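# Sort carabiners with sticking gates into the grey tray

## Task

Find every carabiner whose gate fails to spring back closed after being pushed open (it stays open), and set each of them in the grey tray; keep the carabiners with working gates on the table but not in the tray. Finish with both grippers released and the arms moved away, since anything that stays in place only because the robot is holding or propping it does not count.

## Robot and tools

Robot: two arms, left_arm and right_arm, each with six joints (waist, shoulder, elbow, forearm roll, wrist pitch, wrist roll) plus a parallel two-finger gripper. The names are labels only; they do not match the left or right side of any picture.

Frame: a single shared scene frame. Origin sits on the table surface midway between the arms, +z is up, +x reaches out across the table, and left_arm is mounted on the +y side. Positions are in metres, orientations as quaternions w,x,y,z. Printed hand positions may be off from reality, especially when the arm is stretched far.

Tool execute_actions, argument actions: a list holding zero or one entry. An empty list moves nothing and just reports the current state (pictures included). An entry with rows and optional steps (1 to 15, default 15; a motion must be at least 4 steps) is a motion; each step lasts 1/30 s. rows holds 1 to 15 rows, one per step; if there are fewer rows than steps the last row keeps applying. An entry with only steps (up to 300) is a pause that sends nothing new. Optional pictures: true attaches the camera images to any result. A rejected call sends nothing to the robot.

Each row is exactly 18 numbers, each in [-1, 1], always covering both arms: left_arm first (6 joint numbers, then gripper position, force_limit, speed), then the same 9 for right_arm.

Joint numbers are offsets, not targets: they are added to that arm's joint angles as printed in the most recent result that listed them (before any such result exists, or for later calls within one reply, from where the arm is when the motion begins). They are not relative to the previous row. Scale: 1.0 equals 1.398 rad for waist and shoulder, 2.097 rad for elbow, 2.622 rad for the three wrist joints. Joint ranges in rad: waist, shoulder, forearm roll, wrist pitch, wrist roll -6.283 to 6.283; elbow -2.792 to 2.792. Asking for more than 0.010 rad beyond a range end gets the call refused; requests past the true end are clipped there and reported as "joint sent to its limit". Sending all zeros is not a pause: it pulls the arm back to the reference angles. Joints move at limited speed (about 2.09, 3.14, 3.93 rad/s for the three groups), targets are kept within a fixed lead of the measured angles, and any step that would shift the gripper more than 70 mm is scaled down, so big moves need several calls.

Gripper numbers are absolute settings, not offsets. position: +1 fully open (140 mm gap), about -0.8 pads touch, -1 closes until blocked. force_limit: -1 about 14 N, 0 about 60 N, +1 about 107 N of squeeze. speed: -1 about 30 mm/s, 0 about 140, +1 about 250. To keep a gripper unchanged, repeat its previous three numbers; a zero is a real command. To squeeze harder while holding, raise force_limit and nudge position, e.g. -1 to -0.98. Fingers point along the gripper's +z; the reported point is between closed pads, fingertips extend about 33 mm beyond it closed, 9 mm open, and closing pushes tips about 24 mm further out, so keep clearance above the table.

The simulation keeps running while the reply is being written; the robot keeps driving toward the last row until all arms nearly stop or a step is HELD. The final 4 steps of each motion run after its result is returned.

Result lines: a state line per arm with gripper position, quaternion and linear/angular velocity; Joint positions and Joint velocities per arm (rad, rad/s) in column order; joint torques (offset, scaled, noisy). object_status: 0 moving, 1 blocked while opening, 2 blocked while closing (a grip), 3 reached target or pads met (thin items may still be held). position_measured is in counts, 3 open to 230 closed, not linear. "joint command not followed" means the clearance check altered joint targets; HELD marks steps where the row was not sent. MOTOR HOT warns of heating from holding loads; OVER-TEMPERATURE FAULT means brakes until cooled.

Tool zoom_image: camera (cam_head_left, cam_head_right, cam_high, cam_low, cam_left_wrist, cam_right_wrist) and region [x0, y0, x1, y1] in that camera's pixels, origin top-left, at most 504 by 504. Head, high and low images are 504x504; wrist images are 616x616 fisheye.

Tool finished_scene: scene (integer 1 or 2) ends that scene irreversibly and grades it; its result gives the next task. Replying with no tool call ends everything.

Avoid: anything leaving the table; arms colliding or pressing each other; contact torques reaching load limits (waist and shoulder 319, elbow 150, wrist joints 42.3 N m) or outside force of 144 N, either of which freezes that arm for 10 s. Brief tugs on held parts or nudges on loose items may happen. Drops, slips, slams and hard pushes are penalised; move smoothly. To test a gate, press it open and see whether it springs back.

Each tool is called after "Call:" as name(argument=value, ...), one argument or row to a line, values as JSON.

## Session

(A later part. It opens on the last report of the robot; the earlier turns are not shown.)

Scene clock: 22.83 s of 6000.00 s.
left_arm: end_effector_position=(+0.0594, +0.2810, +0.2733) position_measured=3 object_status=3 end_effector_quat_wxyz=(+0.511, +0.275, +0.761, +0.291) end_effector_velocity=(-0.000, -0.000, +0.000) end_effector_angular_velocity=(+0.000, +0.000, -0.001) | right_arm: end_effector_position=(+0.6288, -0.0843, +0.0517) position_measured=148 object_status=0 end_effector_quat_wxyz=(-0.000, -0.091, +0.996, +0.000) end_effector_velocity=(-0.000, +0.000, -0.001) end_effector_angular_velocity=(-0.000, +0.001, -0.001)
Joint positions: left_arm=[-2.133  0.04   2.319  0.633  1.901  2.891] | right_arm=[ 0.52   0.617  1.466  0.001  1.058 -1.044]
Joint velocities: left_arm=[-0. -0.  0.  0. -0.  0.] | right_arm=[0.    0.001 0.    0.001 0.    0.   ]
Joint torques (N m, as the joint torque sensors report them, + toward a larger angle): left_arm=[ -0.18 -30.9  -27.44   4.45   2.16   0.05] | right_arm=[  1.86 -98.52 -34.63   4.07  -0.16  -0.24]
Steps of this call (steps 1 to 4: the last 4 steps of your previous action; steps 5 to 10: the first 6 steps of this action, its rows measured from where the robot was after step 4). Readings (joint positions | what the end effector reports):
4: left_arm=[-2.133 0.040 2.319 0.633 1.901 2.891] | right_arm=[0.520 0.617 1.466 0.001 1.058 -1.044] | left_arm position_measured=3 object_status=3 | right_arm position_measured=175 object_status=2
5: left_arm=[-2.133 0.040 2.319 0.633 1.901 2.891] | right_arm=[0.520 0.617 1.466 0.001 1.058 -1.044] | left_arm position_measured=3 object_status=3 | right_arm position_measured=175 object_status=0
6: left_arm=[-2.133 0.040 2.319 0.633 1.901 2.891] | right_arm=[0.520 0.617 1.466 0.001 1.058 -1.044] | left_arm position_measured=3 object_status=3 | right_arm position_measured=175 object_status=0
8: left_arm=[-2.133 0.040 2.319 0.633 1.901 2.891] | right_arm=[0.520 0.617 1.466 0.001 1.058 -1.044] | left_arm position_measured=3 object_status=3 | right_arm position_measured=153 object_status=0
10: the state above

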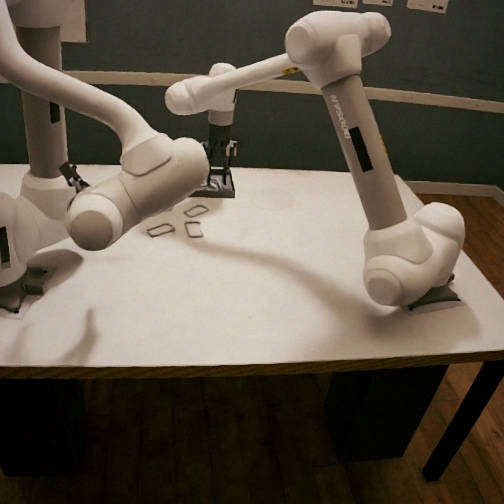

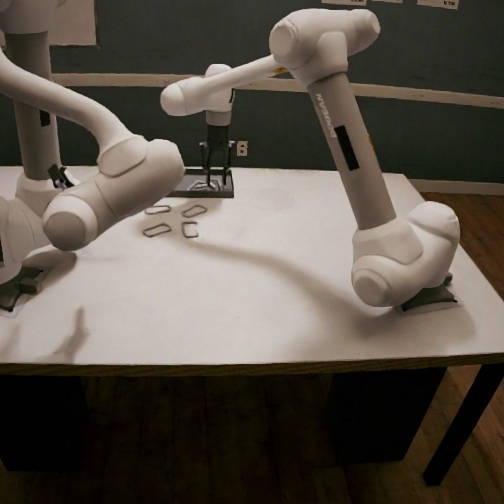

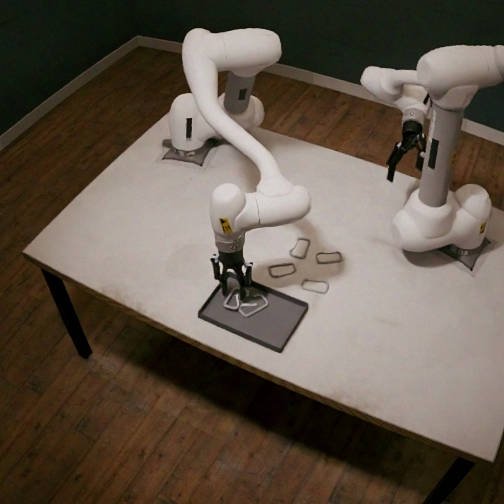

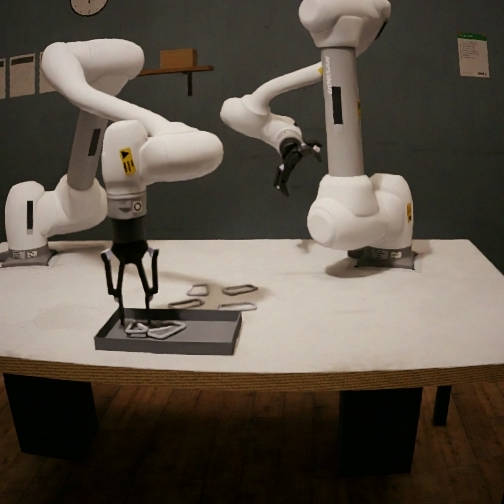

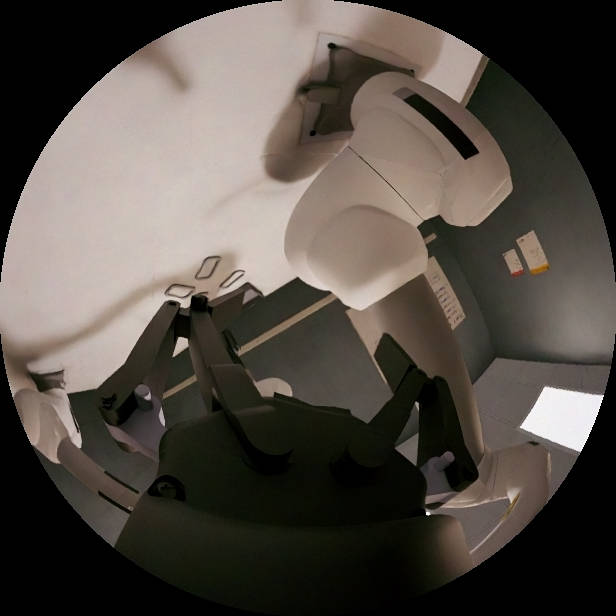

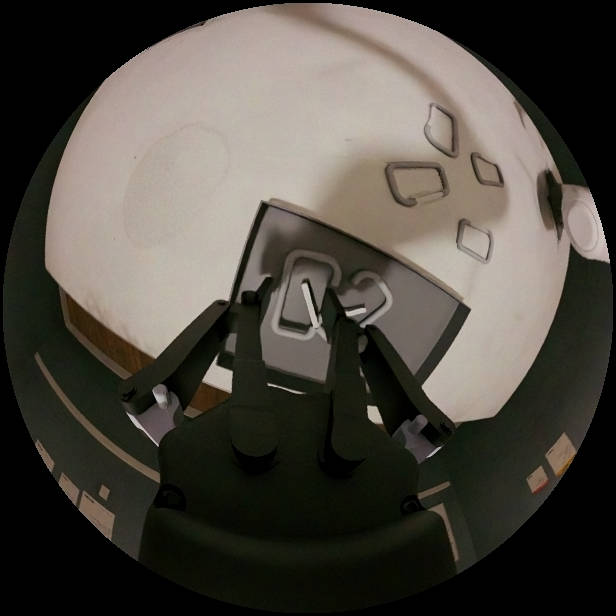

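Call:
execute_actions(
  actions=[
    {"rows":[[0,0,0,0,0,0,1,0,0,0,-0.032,-0.023,0,0.036,0,-0.15,-0.3,0.5]],"steps":10},
  ],
)

Call:
execute_actions(
  actions=[
    {"rows":[[0,0,0,0,0,0,1,0,0,0.165,-0.061,0.088,0,-0.038,0.470,0.1,-0.3,0]],"steps":15},
  ],
)

Call:
execute_actions(
  actions=[
    {"steps":12},
  ],
  pictures=true,
)

Call:
zoom_image(
  camera="cam_right_wrist",
  region=[200, 180, 420, 400],
)

Scene clock: 23.33 s of 6000.00 s.
left_arm: end_effector_position=(+0.0594, +0.2810, +0.2733) position_measured=3 object_status=3 end_effector_quat_wxyz=(+0.511, +0.275, +0.761, +0.291) end_effector_velocity=(-0.000, +0.000, -0.000) end_effector_angular_velocity=(+0.000, +0.000, -0.000) | right_arm: end_effector_position=(+0.6292, -0.0839, +0.1062) position_measured=148 object_status=3 end_effector_quat_wxyz=(-0.000, -0.091, +0.996, +0.000) end_effector_velocity=(-0.009, -0.008, +0.158) end_effector_angular_velocity=(-0.011, +0.013, +0.001)
Joint positions: left_arm=[-2.133  0.04   2.319  0.633  1.901  2.891] | right_arm=[ 0.52   0.577  1.424  0.001  1.14  -1.044]
Joint velocities: left_arm=[-0.  0. -0. -0. -0.  0.] | right_arm=[ 0.    -0.117 -0.116 -0.     0.251 -0.   ]
Joint torques (N m, as the joint torque sensors report them, + toward a larger angle): left_arm=[ -0.22 -31.35 -27.89   4.3    2.16   0.07] | right_arm=[  0.31 -56.03 -19.6    2.42  -0.41  -0.44]
Steps of this call (steps 1 to 4: the last 4 steps of your previous action; steps 5 to 9: the robot went on to your last target; steps 10 to 15: the first 6 steps of this action). Readings (joint positions | what the end effector reports):
10: left_arm=[-2.133 0.040 2.319 0.633 1.901 2.891] | right_arm=[0.520 0.617 1.466 0.001 1.058 -1.044] | left_arm position_measured=3 object_status=3 | right_arm position_measured=148 object_status=3
11: left_arm=[-2.133 0.040 2.319 0.633 1.901 2.891] | right_arm=[0.520 0.614 1.463 0.001 1.065 -1.044] | left_arm position_measured=3 object_status=3 | right_arm position_measured=148 object_status=3
13: left_arm=[-2.133 0.040 2.319 0.633 1.901 2.891] | right_arm=[0.520 0.593 1.440 0.000 1.109 -1.044] | left_arm position_measured=3 object_status=3 | right_arm position_measured=148 object_status=3
15: the state above

Scene clock: 23.83 s of 6000.00 s.
left_arm: end_effector_position=(+0.0594, +0.2810, +0.2733) position_measured=3 object_status=3 end_effector_quat_wxyz=(+0.511, +0.275, +0.761, +0.291) end_effector_velocity=(-0.000, +0.000, -0.000) end_effector_angular_velocity=(+0.002, +0.001, +0.000) | right_arm: end_effector_position=(+0.5378, -0.0436, +0.1021) position_measured=117 object_status=0 end_effector_quat_wxyz=(-0.001, +0.095, +0.995, -0.000) end_effector_velocity=(-0.299, +0.111, -0.035) end_effector_angular_velocity=(-0.001, -0.003, -1.712)
Joint positions: left_arm=[-2.133  0.04   2.319  0.633  1.901  2.891] | right_arm=[ 0.632  0.531  1.508  0.001  1.104 -0.561]
Joint velocities: left_arm=[ 0.    -0.     0.    -0.001 -0.     0.002] | right_arm=[ 0.362 -0.134  0.289  0.    -0.157  2.074]
Joint torques (N m, as the joint torque sensors report them, + toward a larger angle): left_arm=[ -0.29 -31.86 -27.49   4.33   2.25   0.14] | right_arm=[  2.52 -92.25 -35.57   3.94  -0.26  -0.34]
Steps of this call (steps 1 to 4: the last 4 steps of your previous action; steps 5 to 15: the first 11 steps of this action, its rows measured from where the robot was after step 4). Readings (joint positions | what the end effector reports):
4: left_arm=[-2.133 0.040 2.319 0.633 1.901 2.891] | right_arm=[0.520 0.573 1.419 0.001 1.151 -1.044] | left_arm position_measured=3 object_status=3 | right_arm position_measured=148 object_status=3
5: left_arm=[-2.133 0.040 2.319 0.633 1.901 2.891] | right_arm=[0.520 0.573 1.419 0.001 1.152 -1.044] | left_arm position_measured=3 object_status=3 | right_arm position_measured=148 object_status=0
6: left_arm=[-2.133 0.040 2.319 0.633 1.901 2.891] | right_arm=[0.522 0.572 1.420 0.001 1.152 -1.038] | left_arm position_measured=3 object_status=3 | right_arm position_measured=146 object_status=0
8: left_arm=[-2.133 0.040 2.319 0.633 1.901 2.891] | right_arm=[0.537 0.566 1.433 0.001 1.145 -0.982] | left_arm position_measured=3 object_status=3 | right_arm position_measured=130 object_status=0
12: left_arm=[-2.133 0.040 2.319 0.633 1.901 2.891] | right_arm=[0.594 0.545 1.478 0.001 1.120 -0.755] | left_arm position_measured=3 object_status=3 | right_arm position_measured=117 object_status=0
15: the state above

Scene clock: 24.23 s of 6000.00 s.
left_arm: end_effector_position=(+0.0594, +0.2810, +0.2733) position_measured=3 object_status=3 end_effector_quat_wxyz=(+0.511, +0.275, +0.761, +0.291) end_effector_velocity=(-0.000, +0.000, -0.000) end_effector_angular_velocity=(+0.004, -0.001, +0.000) | right_arm: end_effector_position=(+0.4402, -0.0154, +0.0901) position_measured=117 object_status=3 end_effector_quat_wxyz=(-0.000, +0.393, +0.919, -0.000) end_effector_velocity=(-0.050, +0.010, -0.007) end_effector_angular_velocity=(-0.000, -0.000, -0.319)
Joint positions: left_arm=[-2.133  0.04   2.319  0.633  1.901  2.891] | right_arm=[0.749 0.488 1.602 0.001 1.052 0.175]
Joint velocities: left_arm=[ 0.     0.002  0.    -0.001 -0.     0.002] | right_arm=[ 0.06  -0.021  0.048  0.    -0.026  0.378]
Joint torques (N m, as the joint torque sensors report them, + toward a larger angle): left_arm=[  0.34 -31.39 -27.73   4.39   2.24   0.02] | right_arm=[ -8.04 -79.81 -37.62   3.72  -0.41  -0.31]
Kept back: nothing.
Steps of this call (steps 1 to 4: the last 4 steps of your previous action; steps 5 to 12: the robot went on to your last target). Readings (joint positions | what the end effector reports):
1: left_arm=[-2.133 0.040 2.319 0.633 1.901 2.891] | right_arm=[0.644 0.527 1.518 0.001 1.098 -0.488] | left_arm position_measured=3 object_status=3 | right_arm position_measured=117 object_status=3
2: left_arm=[-2.133 0.040 2.319 0.633 1.901 2.891] | right_arm=[0.656 0.522 1.528 0.001 1.093 -0.413] | left_arm position_measured=3 object_status=3 | right_arm position_measured=117 object_status=3
4: left_arm=[-2.133 0.040 2.319 0.633 1.901 2.891] | right_arm=[0.681 0.513 1.547 0.001 1.082 -0.259] | left_arm position_measured=3 object_status=3 | right_arm position_measured=117 object_status=3
8: left_arm=[-2.133 0.040 2.319 0.633 1.901 2.891] | right_arm=[0.726 0.497 1.584 0.001 1.062 0.030] | left_arm position_measured=3 object_status=3 | right_arm position_measured=117 object_status=3
12: the state above

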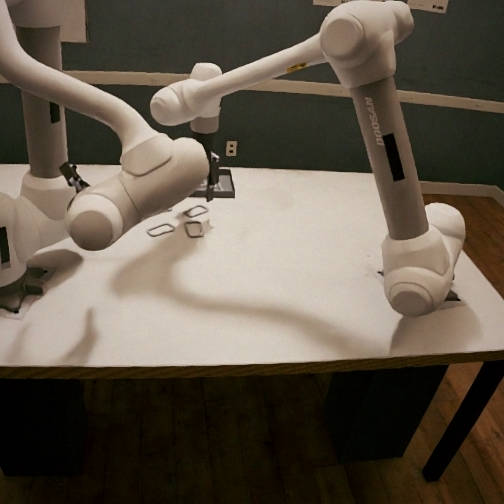

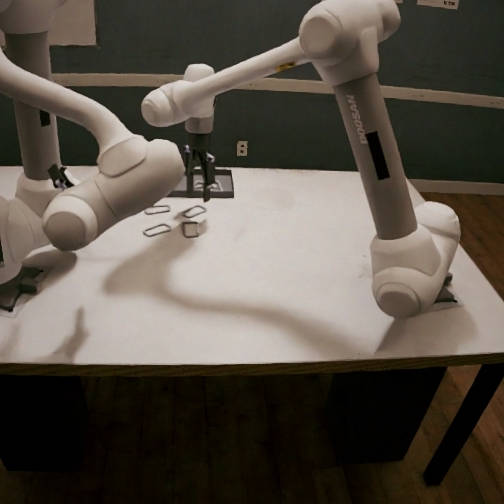

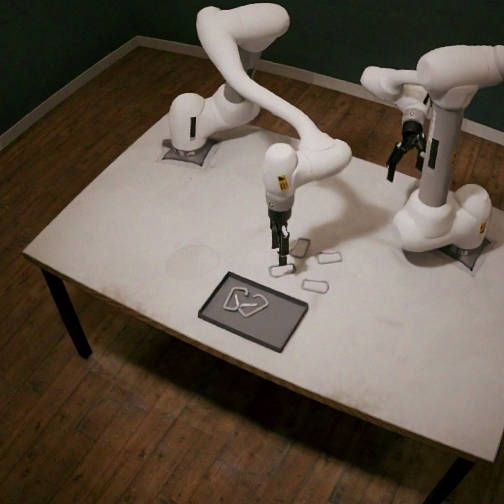

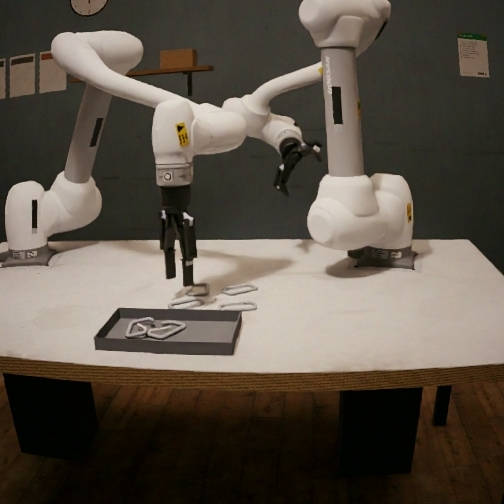

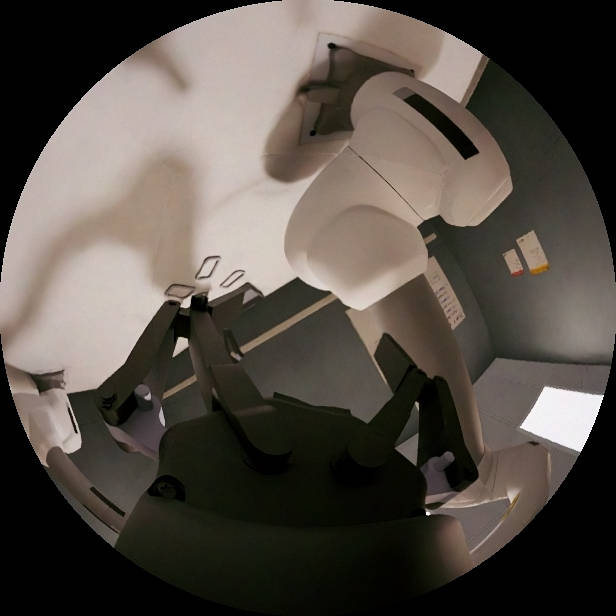

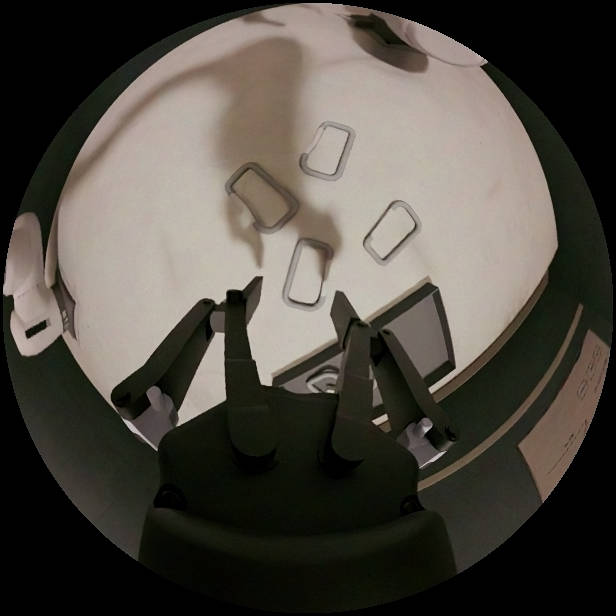

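Region (200, 180, 420, 400) of cam_right_wrist's 616x616 image, scaled by 2.291, with more detail than that image has.

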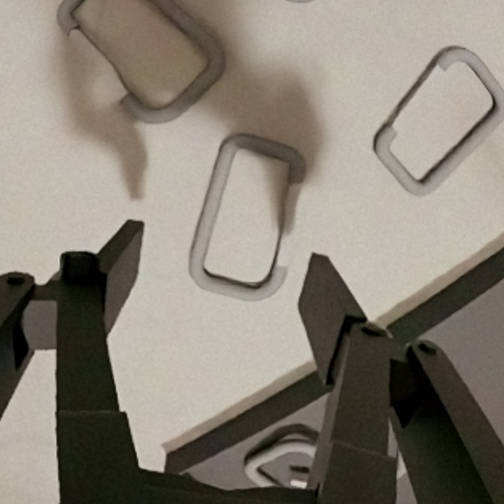

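Call:
execute_actions(
  actions=[
    {"rows":[[0,0,0,0,0,0,1,0,0,0.0055,0.0403,0.0089,0,-0.0286,0.018,0.1,-0.3,0]],"steps":15},
  ],
)

Call:
execute_actions(
  actions=[
    {"steps":4},
  ],
  pictures=true,
)

Call:
zoom_image(
  camera="cam_right_wrist",
  region=[200, 180, 420, 400],
)

Scene clock: 24.90 s of 6000.00 s.
left_arm: end_effector_position=(+0.0594, +0.2810, +0.2733) position_measured=3 object_status=3 end_effector_quat_wxyz=(+0.511, +0.275, +0.761, +0.291) end_effector_velocity=(+0.000, -0.000, -0.000) end_effector_angular_velocity=(+0.000, -0.000, +0.001) | right_arm: end_effector_position=(+0.4400, -0.0055, +0.0379) position_measured=117 object_status=3 end_effector_quat_wxyz=(-0.000, +0.411, +0.912, -0.000) end_effector_velocity=(-0.000, +0.001, -0.007) end_effector_angular_velocity=(+0.000, -0.001, -0.005)
Joint positions: left_arm=[-2.133  0.04   2.319  0.633  1.901  2.891] | right_arm=[0.757 0.544 1.62  0.001 0.978 0.222]
Joint velocities: left_arm=[ 0.001  0.001  0.    -0.    -0.    -0.   ] | right_arm=[ 0.001  0.007  0.003 -0.    -0.01   0.007]
Joint torques (N m, as the joint torque sensors report them, + toward a larger angle): left_arm=[ -0.35 -31.48 -27.72   4.36   2.32   0.08] | right_arm=[  2.04 -88.96 -33.82   3.77  -0.29  -0.19]
Steps of this call (steps 1 to 9: the robot went on to your last target; steps 10 to 20: the first 11 steps of this action). Readings (joint positions | what the end effector reports):
10: left_arm=[-2.133 0.040 2.319 0.633 1.901 2.891] | right_arm=[0.751 0.488 1.604 0.001 1.051 0.188] | left_arm position_measured=3 object_status=3 | right_arm position_measured=117 object_status=3
11: left_arm=[-2.133 0.040 2.319 0.633 1.901 2.891] | right_arm=[0.751 0.491 1.604 0.001 1.046 0.190] | left_arm position_measured=3 object_status=3 | right_arm position_measured=117 object_status=3
13: left_arm=[-2.133 0.040 2.319 0.633 1.901 2.891] | right_arm=[0.754 0.516 1.612 0.001 1.014 0.205] | left_arm position_measured=3 object_status=3 | right_arm position_measured=117 object_status=3
17: left_arm=[-2.133 0.040 2.319 0.633 1.901 2.891] | right_arm=[0.757 0.542 1.620 0.001 0.981 0.221] | left_arm position_measured=3 object_status=3 | right_arm position_measured=117 object_status=3
20: the state above

Scene clock: 25.03 s of 6000.00 s.
left_arm: end_effector_position=(+0.0594, +0.2810, +0.2733) position_measured=3 object_status=3 end_effector_quat_wxyz=(+0.511, +0.275, +0.761, +0.291) end_effector_velocity=(+0.000, -0.000, +0.000) end_effector_angular_velocity=(-0.001, -0.000, +0.001) | right_arm: end_effector_position=(+0.4400, -0.0054, +0.0374) position_measured=117 object_status=3 end_effector_quat_wxyz=(-0.000, +0.411, +0.911, -0.000) end_effector_velocity=(+0.000, +0.000, -0.001) end_effector_angular_velocity=(-0.000, +0.000, -0.002)
Joint positions: left_arm=[-2.133  0.04   2.319  0.633  1.901  2.891] | right_arm=[0.757 0.544 1.621 0.001 0.978 0.222]
Joint velocities: left_arm=[ 0.001 -0.    -0.     0.001 -0.    -0.   ] | right_arm=[-0.     0.001  0.     0.    -0.001  0.002]
Joint torques (N m, as the joint torque sensors report them, + toward a larger angle): left_arm=[ -0.14 -30.8  -27.37   4.37   2.24   0.01] | right_arm=[  2.16 -89.89 -32.83   3.68  -0.02  -0.11]
Kept back: nothing.
Steps of this call (steps 1 to 4: the last 4 steps of your previous action). Readings (joint positions | what the end effector reports):
1: left_arm=[-2.133 0.040 2.319 0.633 1.901 2.891] | right_arm=[0.757 0.544 1.620 0.001 0.978 0.222] | left_arm position_measured=3 object_status=3 | right_arm position_measured=117 object_status=3
2: left_arm=[-2.133 0.040 2.319 0.633 1.901 2.891] | right_arm=[0.757 0.544 1.621 0.001 0.978 0.222] | left_arm position_measured=3 object_status=3 | right_arm position_measured=117 object_status=3
4: the state above

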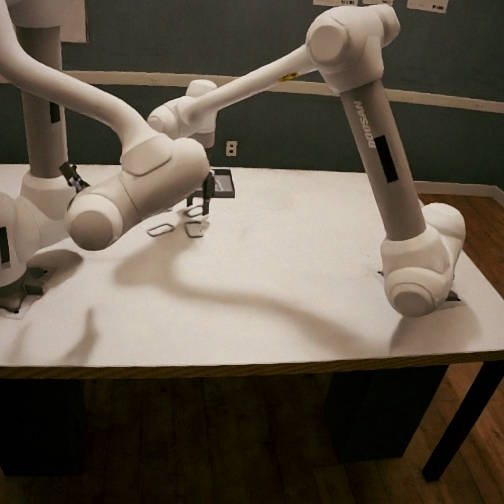

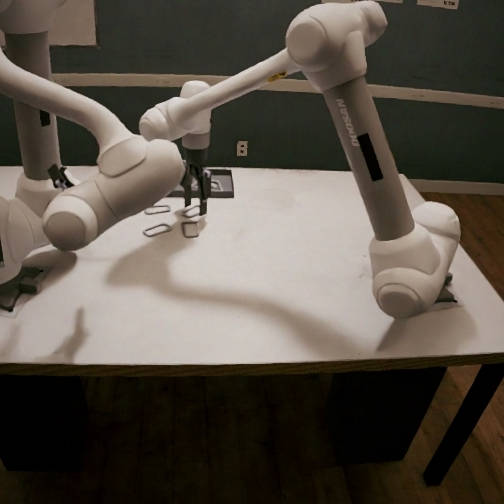

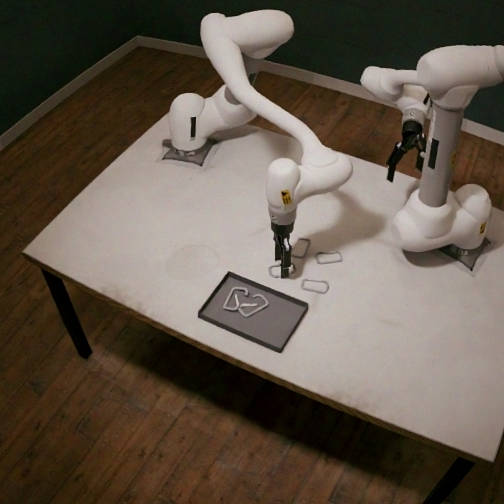

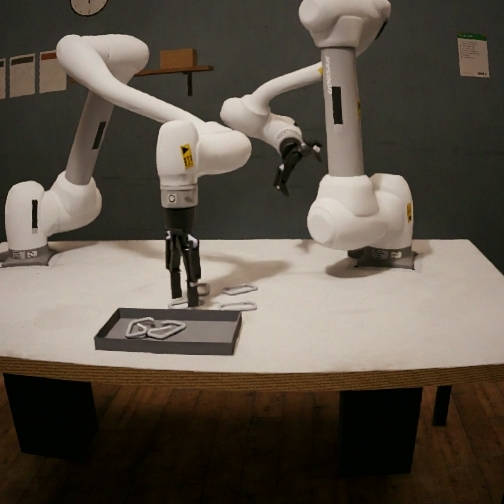

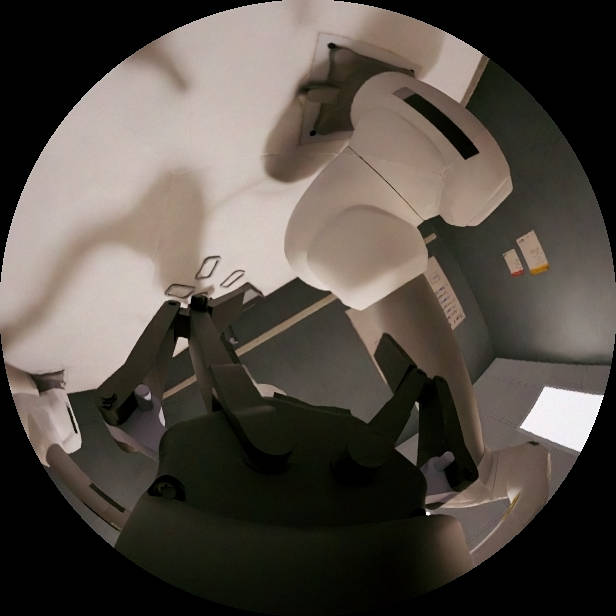

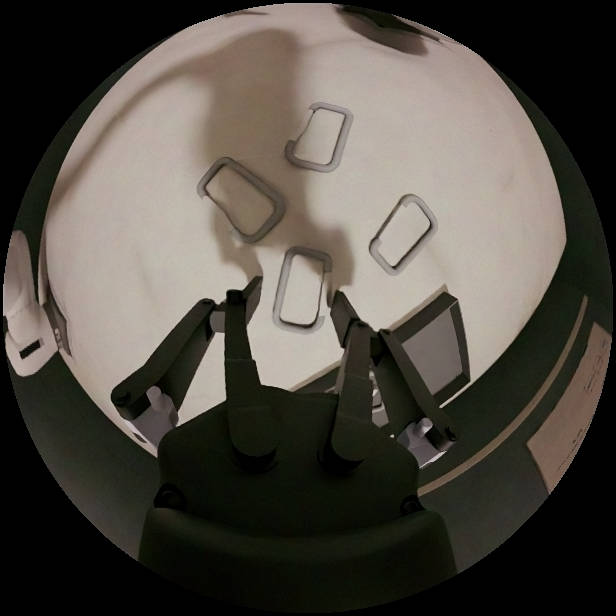

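Region (200, 180, 420, 400) of cam_right_wrist's 616x616 image, scaled by 2.291, with more detail than that image has.

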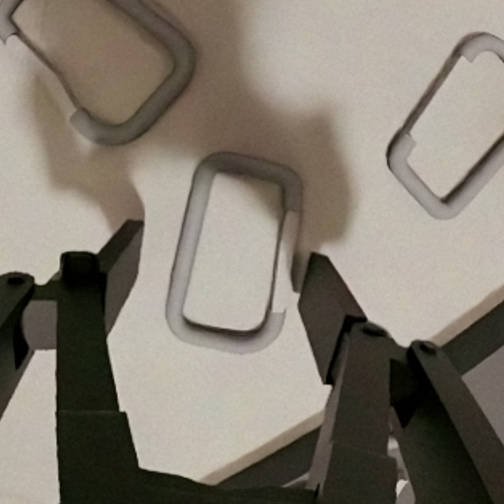

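Call:
execute_actions(
  actions=[
    {"rows":[[0,0,0,0,0,0,1,0,0,0,0,0,0,0,0,-0.45,-0.3,0]],"steps":14},
  ],
  pictures=true,
)

Call:
zoom_image(
  camera="cam_right_wrist",
  region=[200, 180, 420, 400],
)

Scene clock: 25.53 s of 6000.00 s.
left_arm: end_effector_position=(+0.0594, +0.2810, +0.2733) position_measured=3 object_status=3 end_effector_quat_wxyz=(+0.511, +0.275, +0.761, +0.291) end_effector_velocity=(+0.000, -0.000, -0.000) end_effector_angular_velocity=(+0.002, -0.001, -0.001) | right_arm: end_effector_position=(+0.4400, -0.0054, +0.0376) position_measured=178 object_status=0 end_effector_quat_wxyz=(-0.000, +0.411, +0.911, -0.000) end_effector_velocity=(-0.000, -0.000, +0.001) end_effector_angular_velocity=(+0.001, -0.000, -0.002)
Joint positions: left_arm=[-2.133  0.04   2.319  0.633  1.901  2.891] | right_arm=[0.757 0.544 1.62  0.001 0.978 0.222]
Joint velocities: left_arm=[ 0.     0.001 -0.     0.001 -0.     0.002] | right_arm=[-0.    -0.001  0.     0.    -0.     0.002]
Joint torques (N m, as the joint torque sensors report them, + toward a larger angle): left_arm=[ -0.48 -31.34 -27.62   4.31   2.23   0.02] | right_arm=[ -0.57 -37.48 -14.26   2.61  -7.69  -0.49]
Steps of this call (steps 1 to 5: the robot went on to your last target; steps 6 to 15: the first 10 steps of this action). Readings (joint positions | what the end effector reports):
6: left_arm=[-2.133 0.040 2.319 0.633 1.901 2.891] | right_arm=[0.757 0.545 1.621 0.001 0.977 0.222] | left_arm position_measured=3 object_status=3 | right_arm position_measured=117 object_status=0
7: left_arm=[-2.133 0.040 2.319 0.633 1.901 2.891] | right_arm=[0.757 0.545 1.621 0.001 0.977 0.222] | left_arm position_measured=3 object_status=3 | right_arm position_measured=119 object_status=0
9: left_arm=[-2.133 0.040 2.319 0.633 1.901 2.891] | right_arm=[0.757 0.545 1.621 0.001 0.977 0.222] | left_arm position_measured=3 object_status=3 | right_arm position_measured=134 object_status=0
13: left_arm=[-2.133 0.040 2.319 0.633 1.901 2.891] | right_arm=[0.757 0.544 1.621 0.001 0.978 0.222] | left_arm position_measured=3 object_status=3 | right_arm position_measured=165 object_status=0
15: the state above

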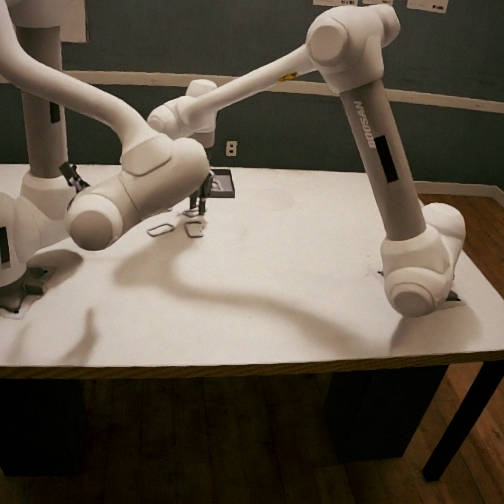

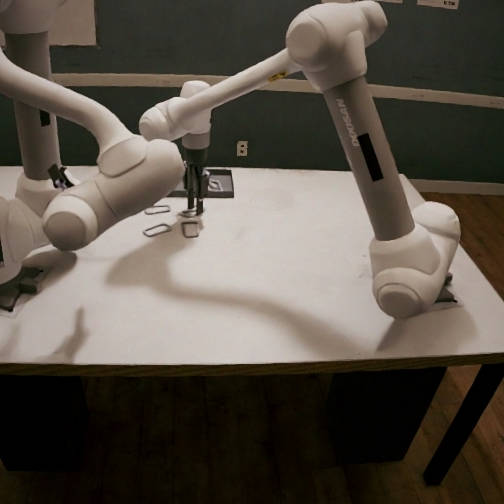

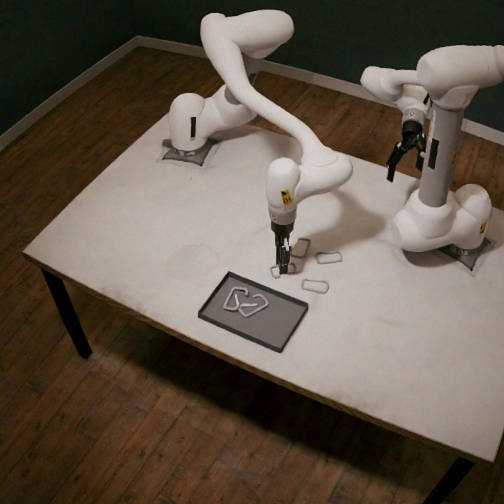

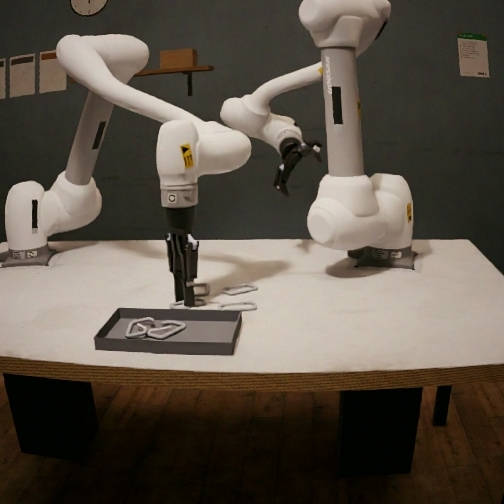

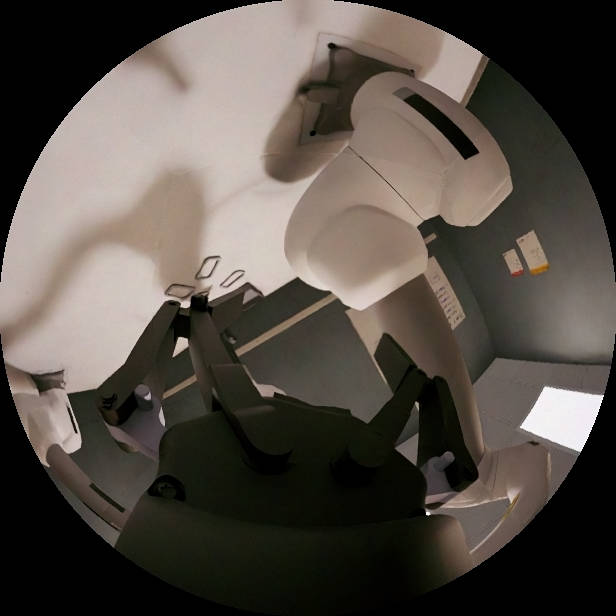

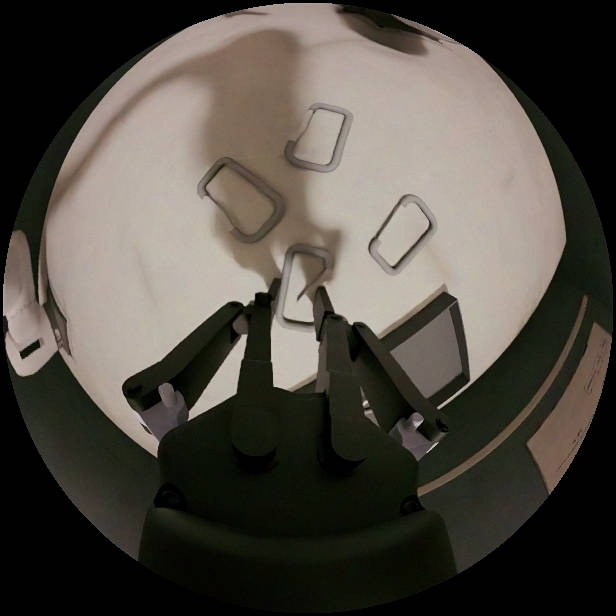

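Region (200, 180, 420, 400) of cam_right_wrist's 616x616 image, scaled by 2.291, with more detail than that image has.

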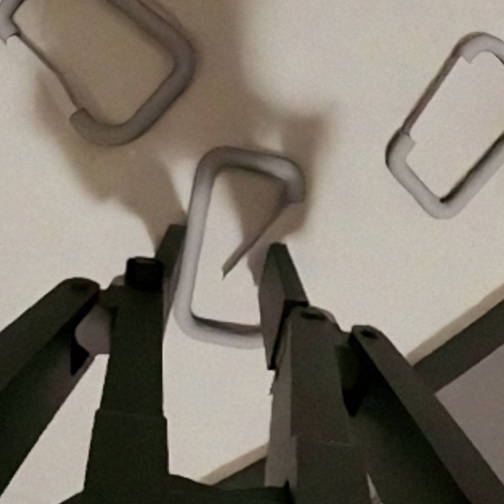

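Call:
execute_actions(
  actions=[
    {"rows":[[0,0,0,0,0,0,1,0,0,0,-0.0015,-0.0006,0,0.0013,0,0.1,-0.3,0.6]],"steps":15},
  ],
)

Call:
execute_actions(
  actions=[
    {"steps":6},
  ],
  pictures=true,
)

Call:
zoom_image(
  camera="cam_right_wrist",
  region=[200, 180, 420, 400],
)

Scene clock: 26.13 s of 6000.00 s.
left_arm: end_effector_position=(+0.0594, +0.2810, +0.2733) position_measured=3 object_status=3 end_effector_quat_wxyz=(+0.511, +0.275, +0.761, +0.291) end_effector_velocity=(-0.000, +0.000, +0.000) end_effector_angular_velocity=(-0.001, +0.000, -0.000) | right_arm: end_effector_position=(+0.4400, -0.0055, +0.0397) position_measured=117 object_status=0 end_effector_quat_wxyz=(-0.000, +0.411, +0.911, -0.000) end_effector_velocity=(-0.000, -0.000, +0.000) end_effector_angular_velocity=(-0.000, +0.001, -0.000)
Joint positions: left_arm=[-2.133  0.04   2.319  0.633  1.901  2.891] | right_arm=[0.757 0.542 1.619 0.001 0.981 0.222]
Joint velocities: left_arm=[-0.    -0.001  0.    -0.     0.    -0.   ] | right_arm=[-0.    -0.001 -0.     0.     0.001 -0.   ]
Joint torques (N m, as the joint torque sensors report them, + toward a larger angle): left_arm=[ -0.16 -30.63 -27.66   4.33   2.25   0.1 ] | right_arm=[  3.11 -87.83 -33.44   3.88  -0.3   -0.31]
Steps of this call (steps 1 to 4: the last 4 steps of your previous action; steps 5 to 7: the robot went on to your last target; steps 8 to 18: the first 11 steps of this action). Readings (joint positions | what the end effector reports):
8: left_arm=[-2.133 0.040 2.319 0.633 1.901 2.891] | right_arm=[0.757 0.544 1.620 0.001 0.978 0.222] | left_arm position_measured=3 object_status=3 | right_arm position_measured=178 object_status=0
9: left_arm=[-2.133 0.040 2.319 0.633 1.901 2.891] | right_arm=[0.757 0.544 1.620 0.001 0.978 0.222] | left_arm position_measured=3 object_status=3 | right_arm position_measured=178 object_status=0
11: left_arm=[-2.133 0.040 2.319 0.633 1.901 2.891] | right_arm=[0.757 0.543 1.620 0.001 0.980 0.222] | left_arm position_measured=3 object_status=3 | right_arm position_measured=152 object_status=0
15: left_arm=[-2.133 0.040 2.319 0.633 1.901 2.891] | right_arm=[0.757 0.543 1.619 0.001 0.981 0.222] | left_arm position_measured=3 object_status=3 | right_arm position_measured=117 object_status=0
18: the state above

Scene clock: 26.33 s of 6000.00 s.
left_arm: end_effector_position=(+0.0594, +0.2810, +0.2733) position_measured=3 object_status=3 end_effector_quat_wxyz=(+0.511, +0.275, +0.761, +0.291) end_effector_velocity=(+0.000, -0.000, +0.000) end_effector_angular_velocity=(+0.001, +0.000, -0.001) | right_arm: end_effector_position=(+0.4400, -0.0054, +0.0398) position_measured=117 object_status=3 end_effector_quat_wxyz=(-0.000, +0.411, +0.911, -0.000) end_effector_velocity=(+0.000, +0.000, +0.001) end_effector_angular_velocity=(+0.000, -0.000, -0.000)
Joint positions: left_arm=[-2.133  0.04   2.319  0.633  1.901  2.891] | right_arm=[0.757 0.542 1.619 0.001 0.981 0.222]
Joint velocities: left_arm=[ 0.    -0.     0.     0.001 -0.     0.002] | right_arm=[-0.    -0.001 -0.    -0.     0.     0.   ]
Joint torques (N m, as the joint torque sensors report them, + toward a larger angle): left_arm=[  0.05 -30.58 -27.98   4.3    2.23  -0.05] | right_arm=[  4.96 -90.54 -33.13   3.57  -0.04  -0.57]
Kept back: nothing.
Steps of this call (steps 1 to 4: the last 4 steps of your previous action; steps 5 to 6: the robot went on to your last target). Readings (joint positions | what the end effector reports):
1: left_arm=[-2.133 0.040 2.319 0.633 1.901 2.891] | right_arm=[0.757 0.542 1.619 0.001 0.981 0.222] | left_arm position_measured=3 object_status=3 | right_arm position_measured=117 object_status=0
2: left_arm=[-2.133 0.040 2.319 0.633 1.901 2.891] | right_arm=[0.757 0.542 1.619 0.001 0.981 0.222] | left_arm position_measured=3 object_status=3 | right_arm position_measured=117 object_status=0
4: left_arm=[-2.133 0.040 2.319 0.633 1.901 2.891] | right_arm=[0.757 0.542 1.619 0.001 0.981 0.222] | left_arm position_measured=3 object_status=3 | right_arm position_measured=117 object_status=3
6: the state above

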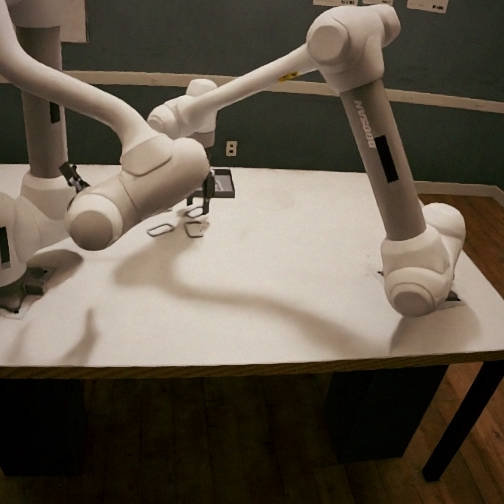

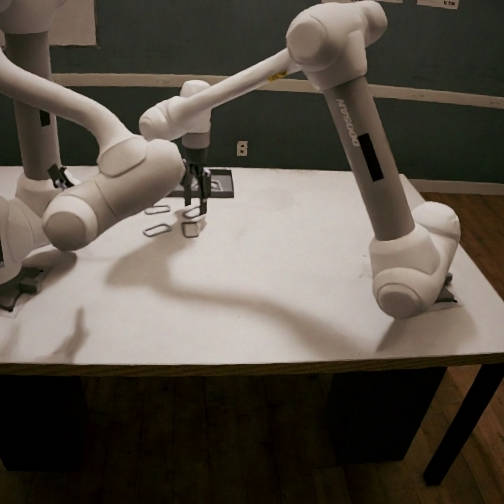

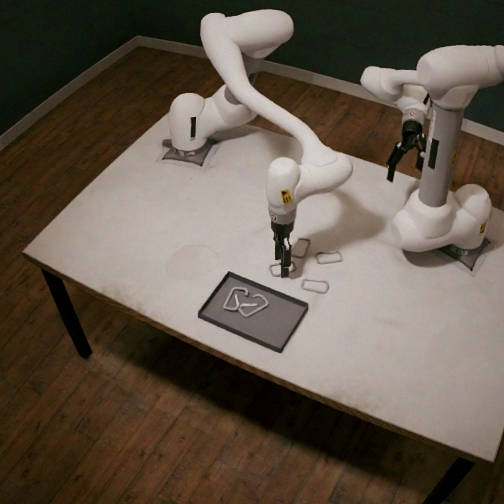

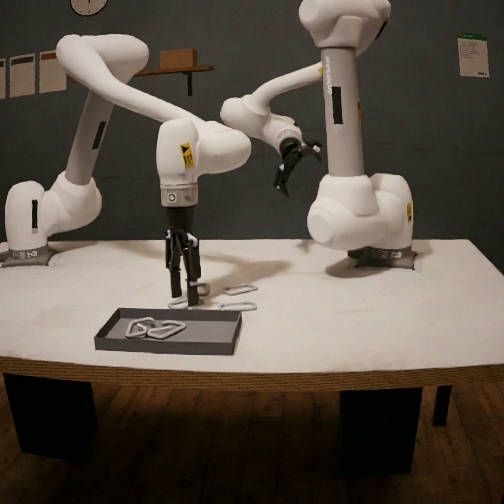

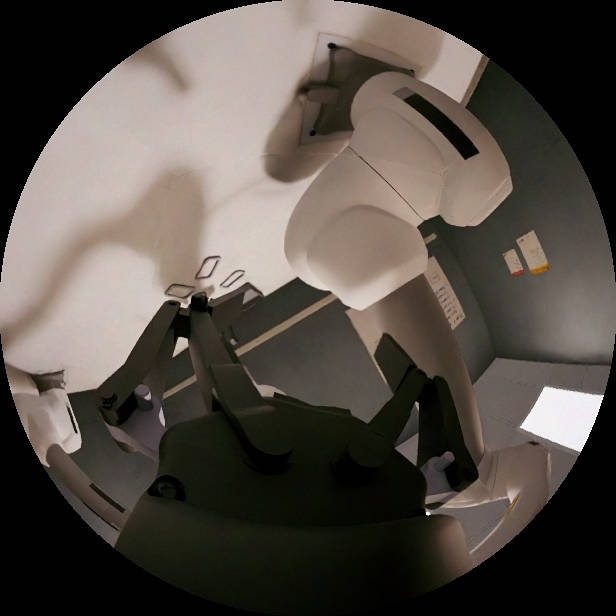

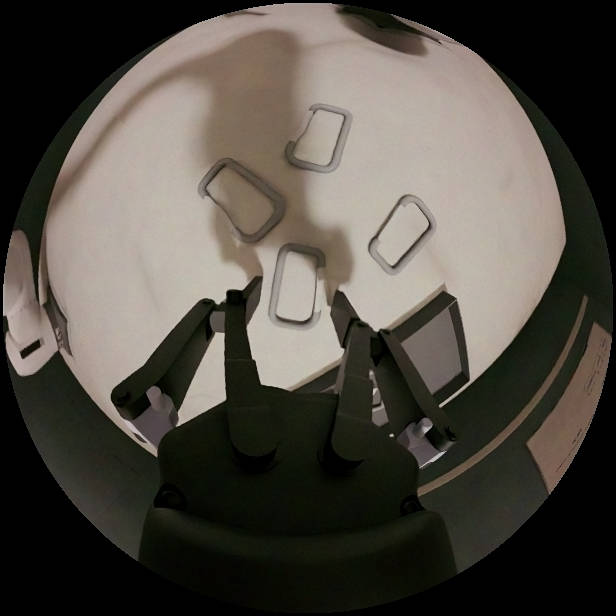

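Region (200, 180, 420, 400) of cam_right_wrist's 616x616 image, scaled by 2.291, with more detail than that image has.

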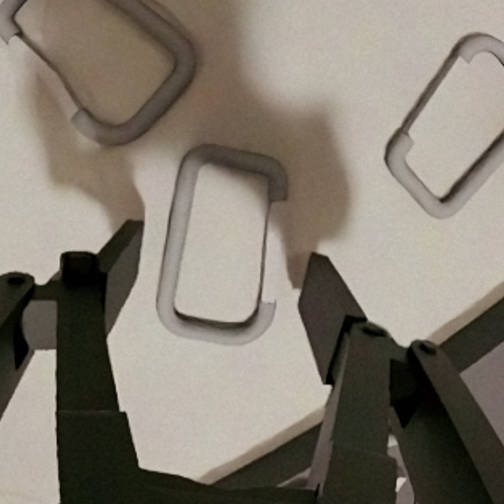

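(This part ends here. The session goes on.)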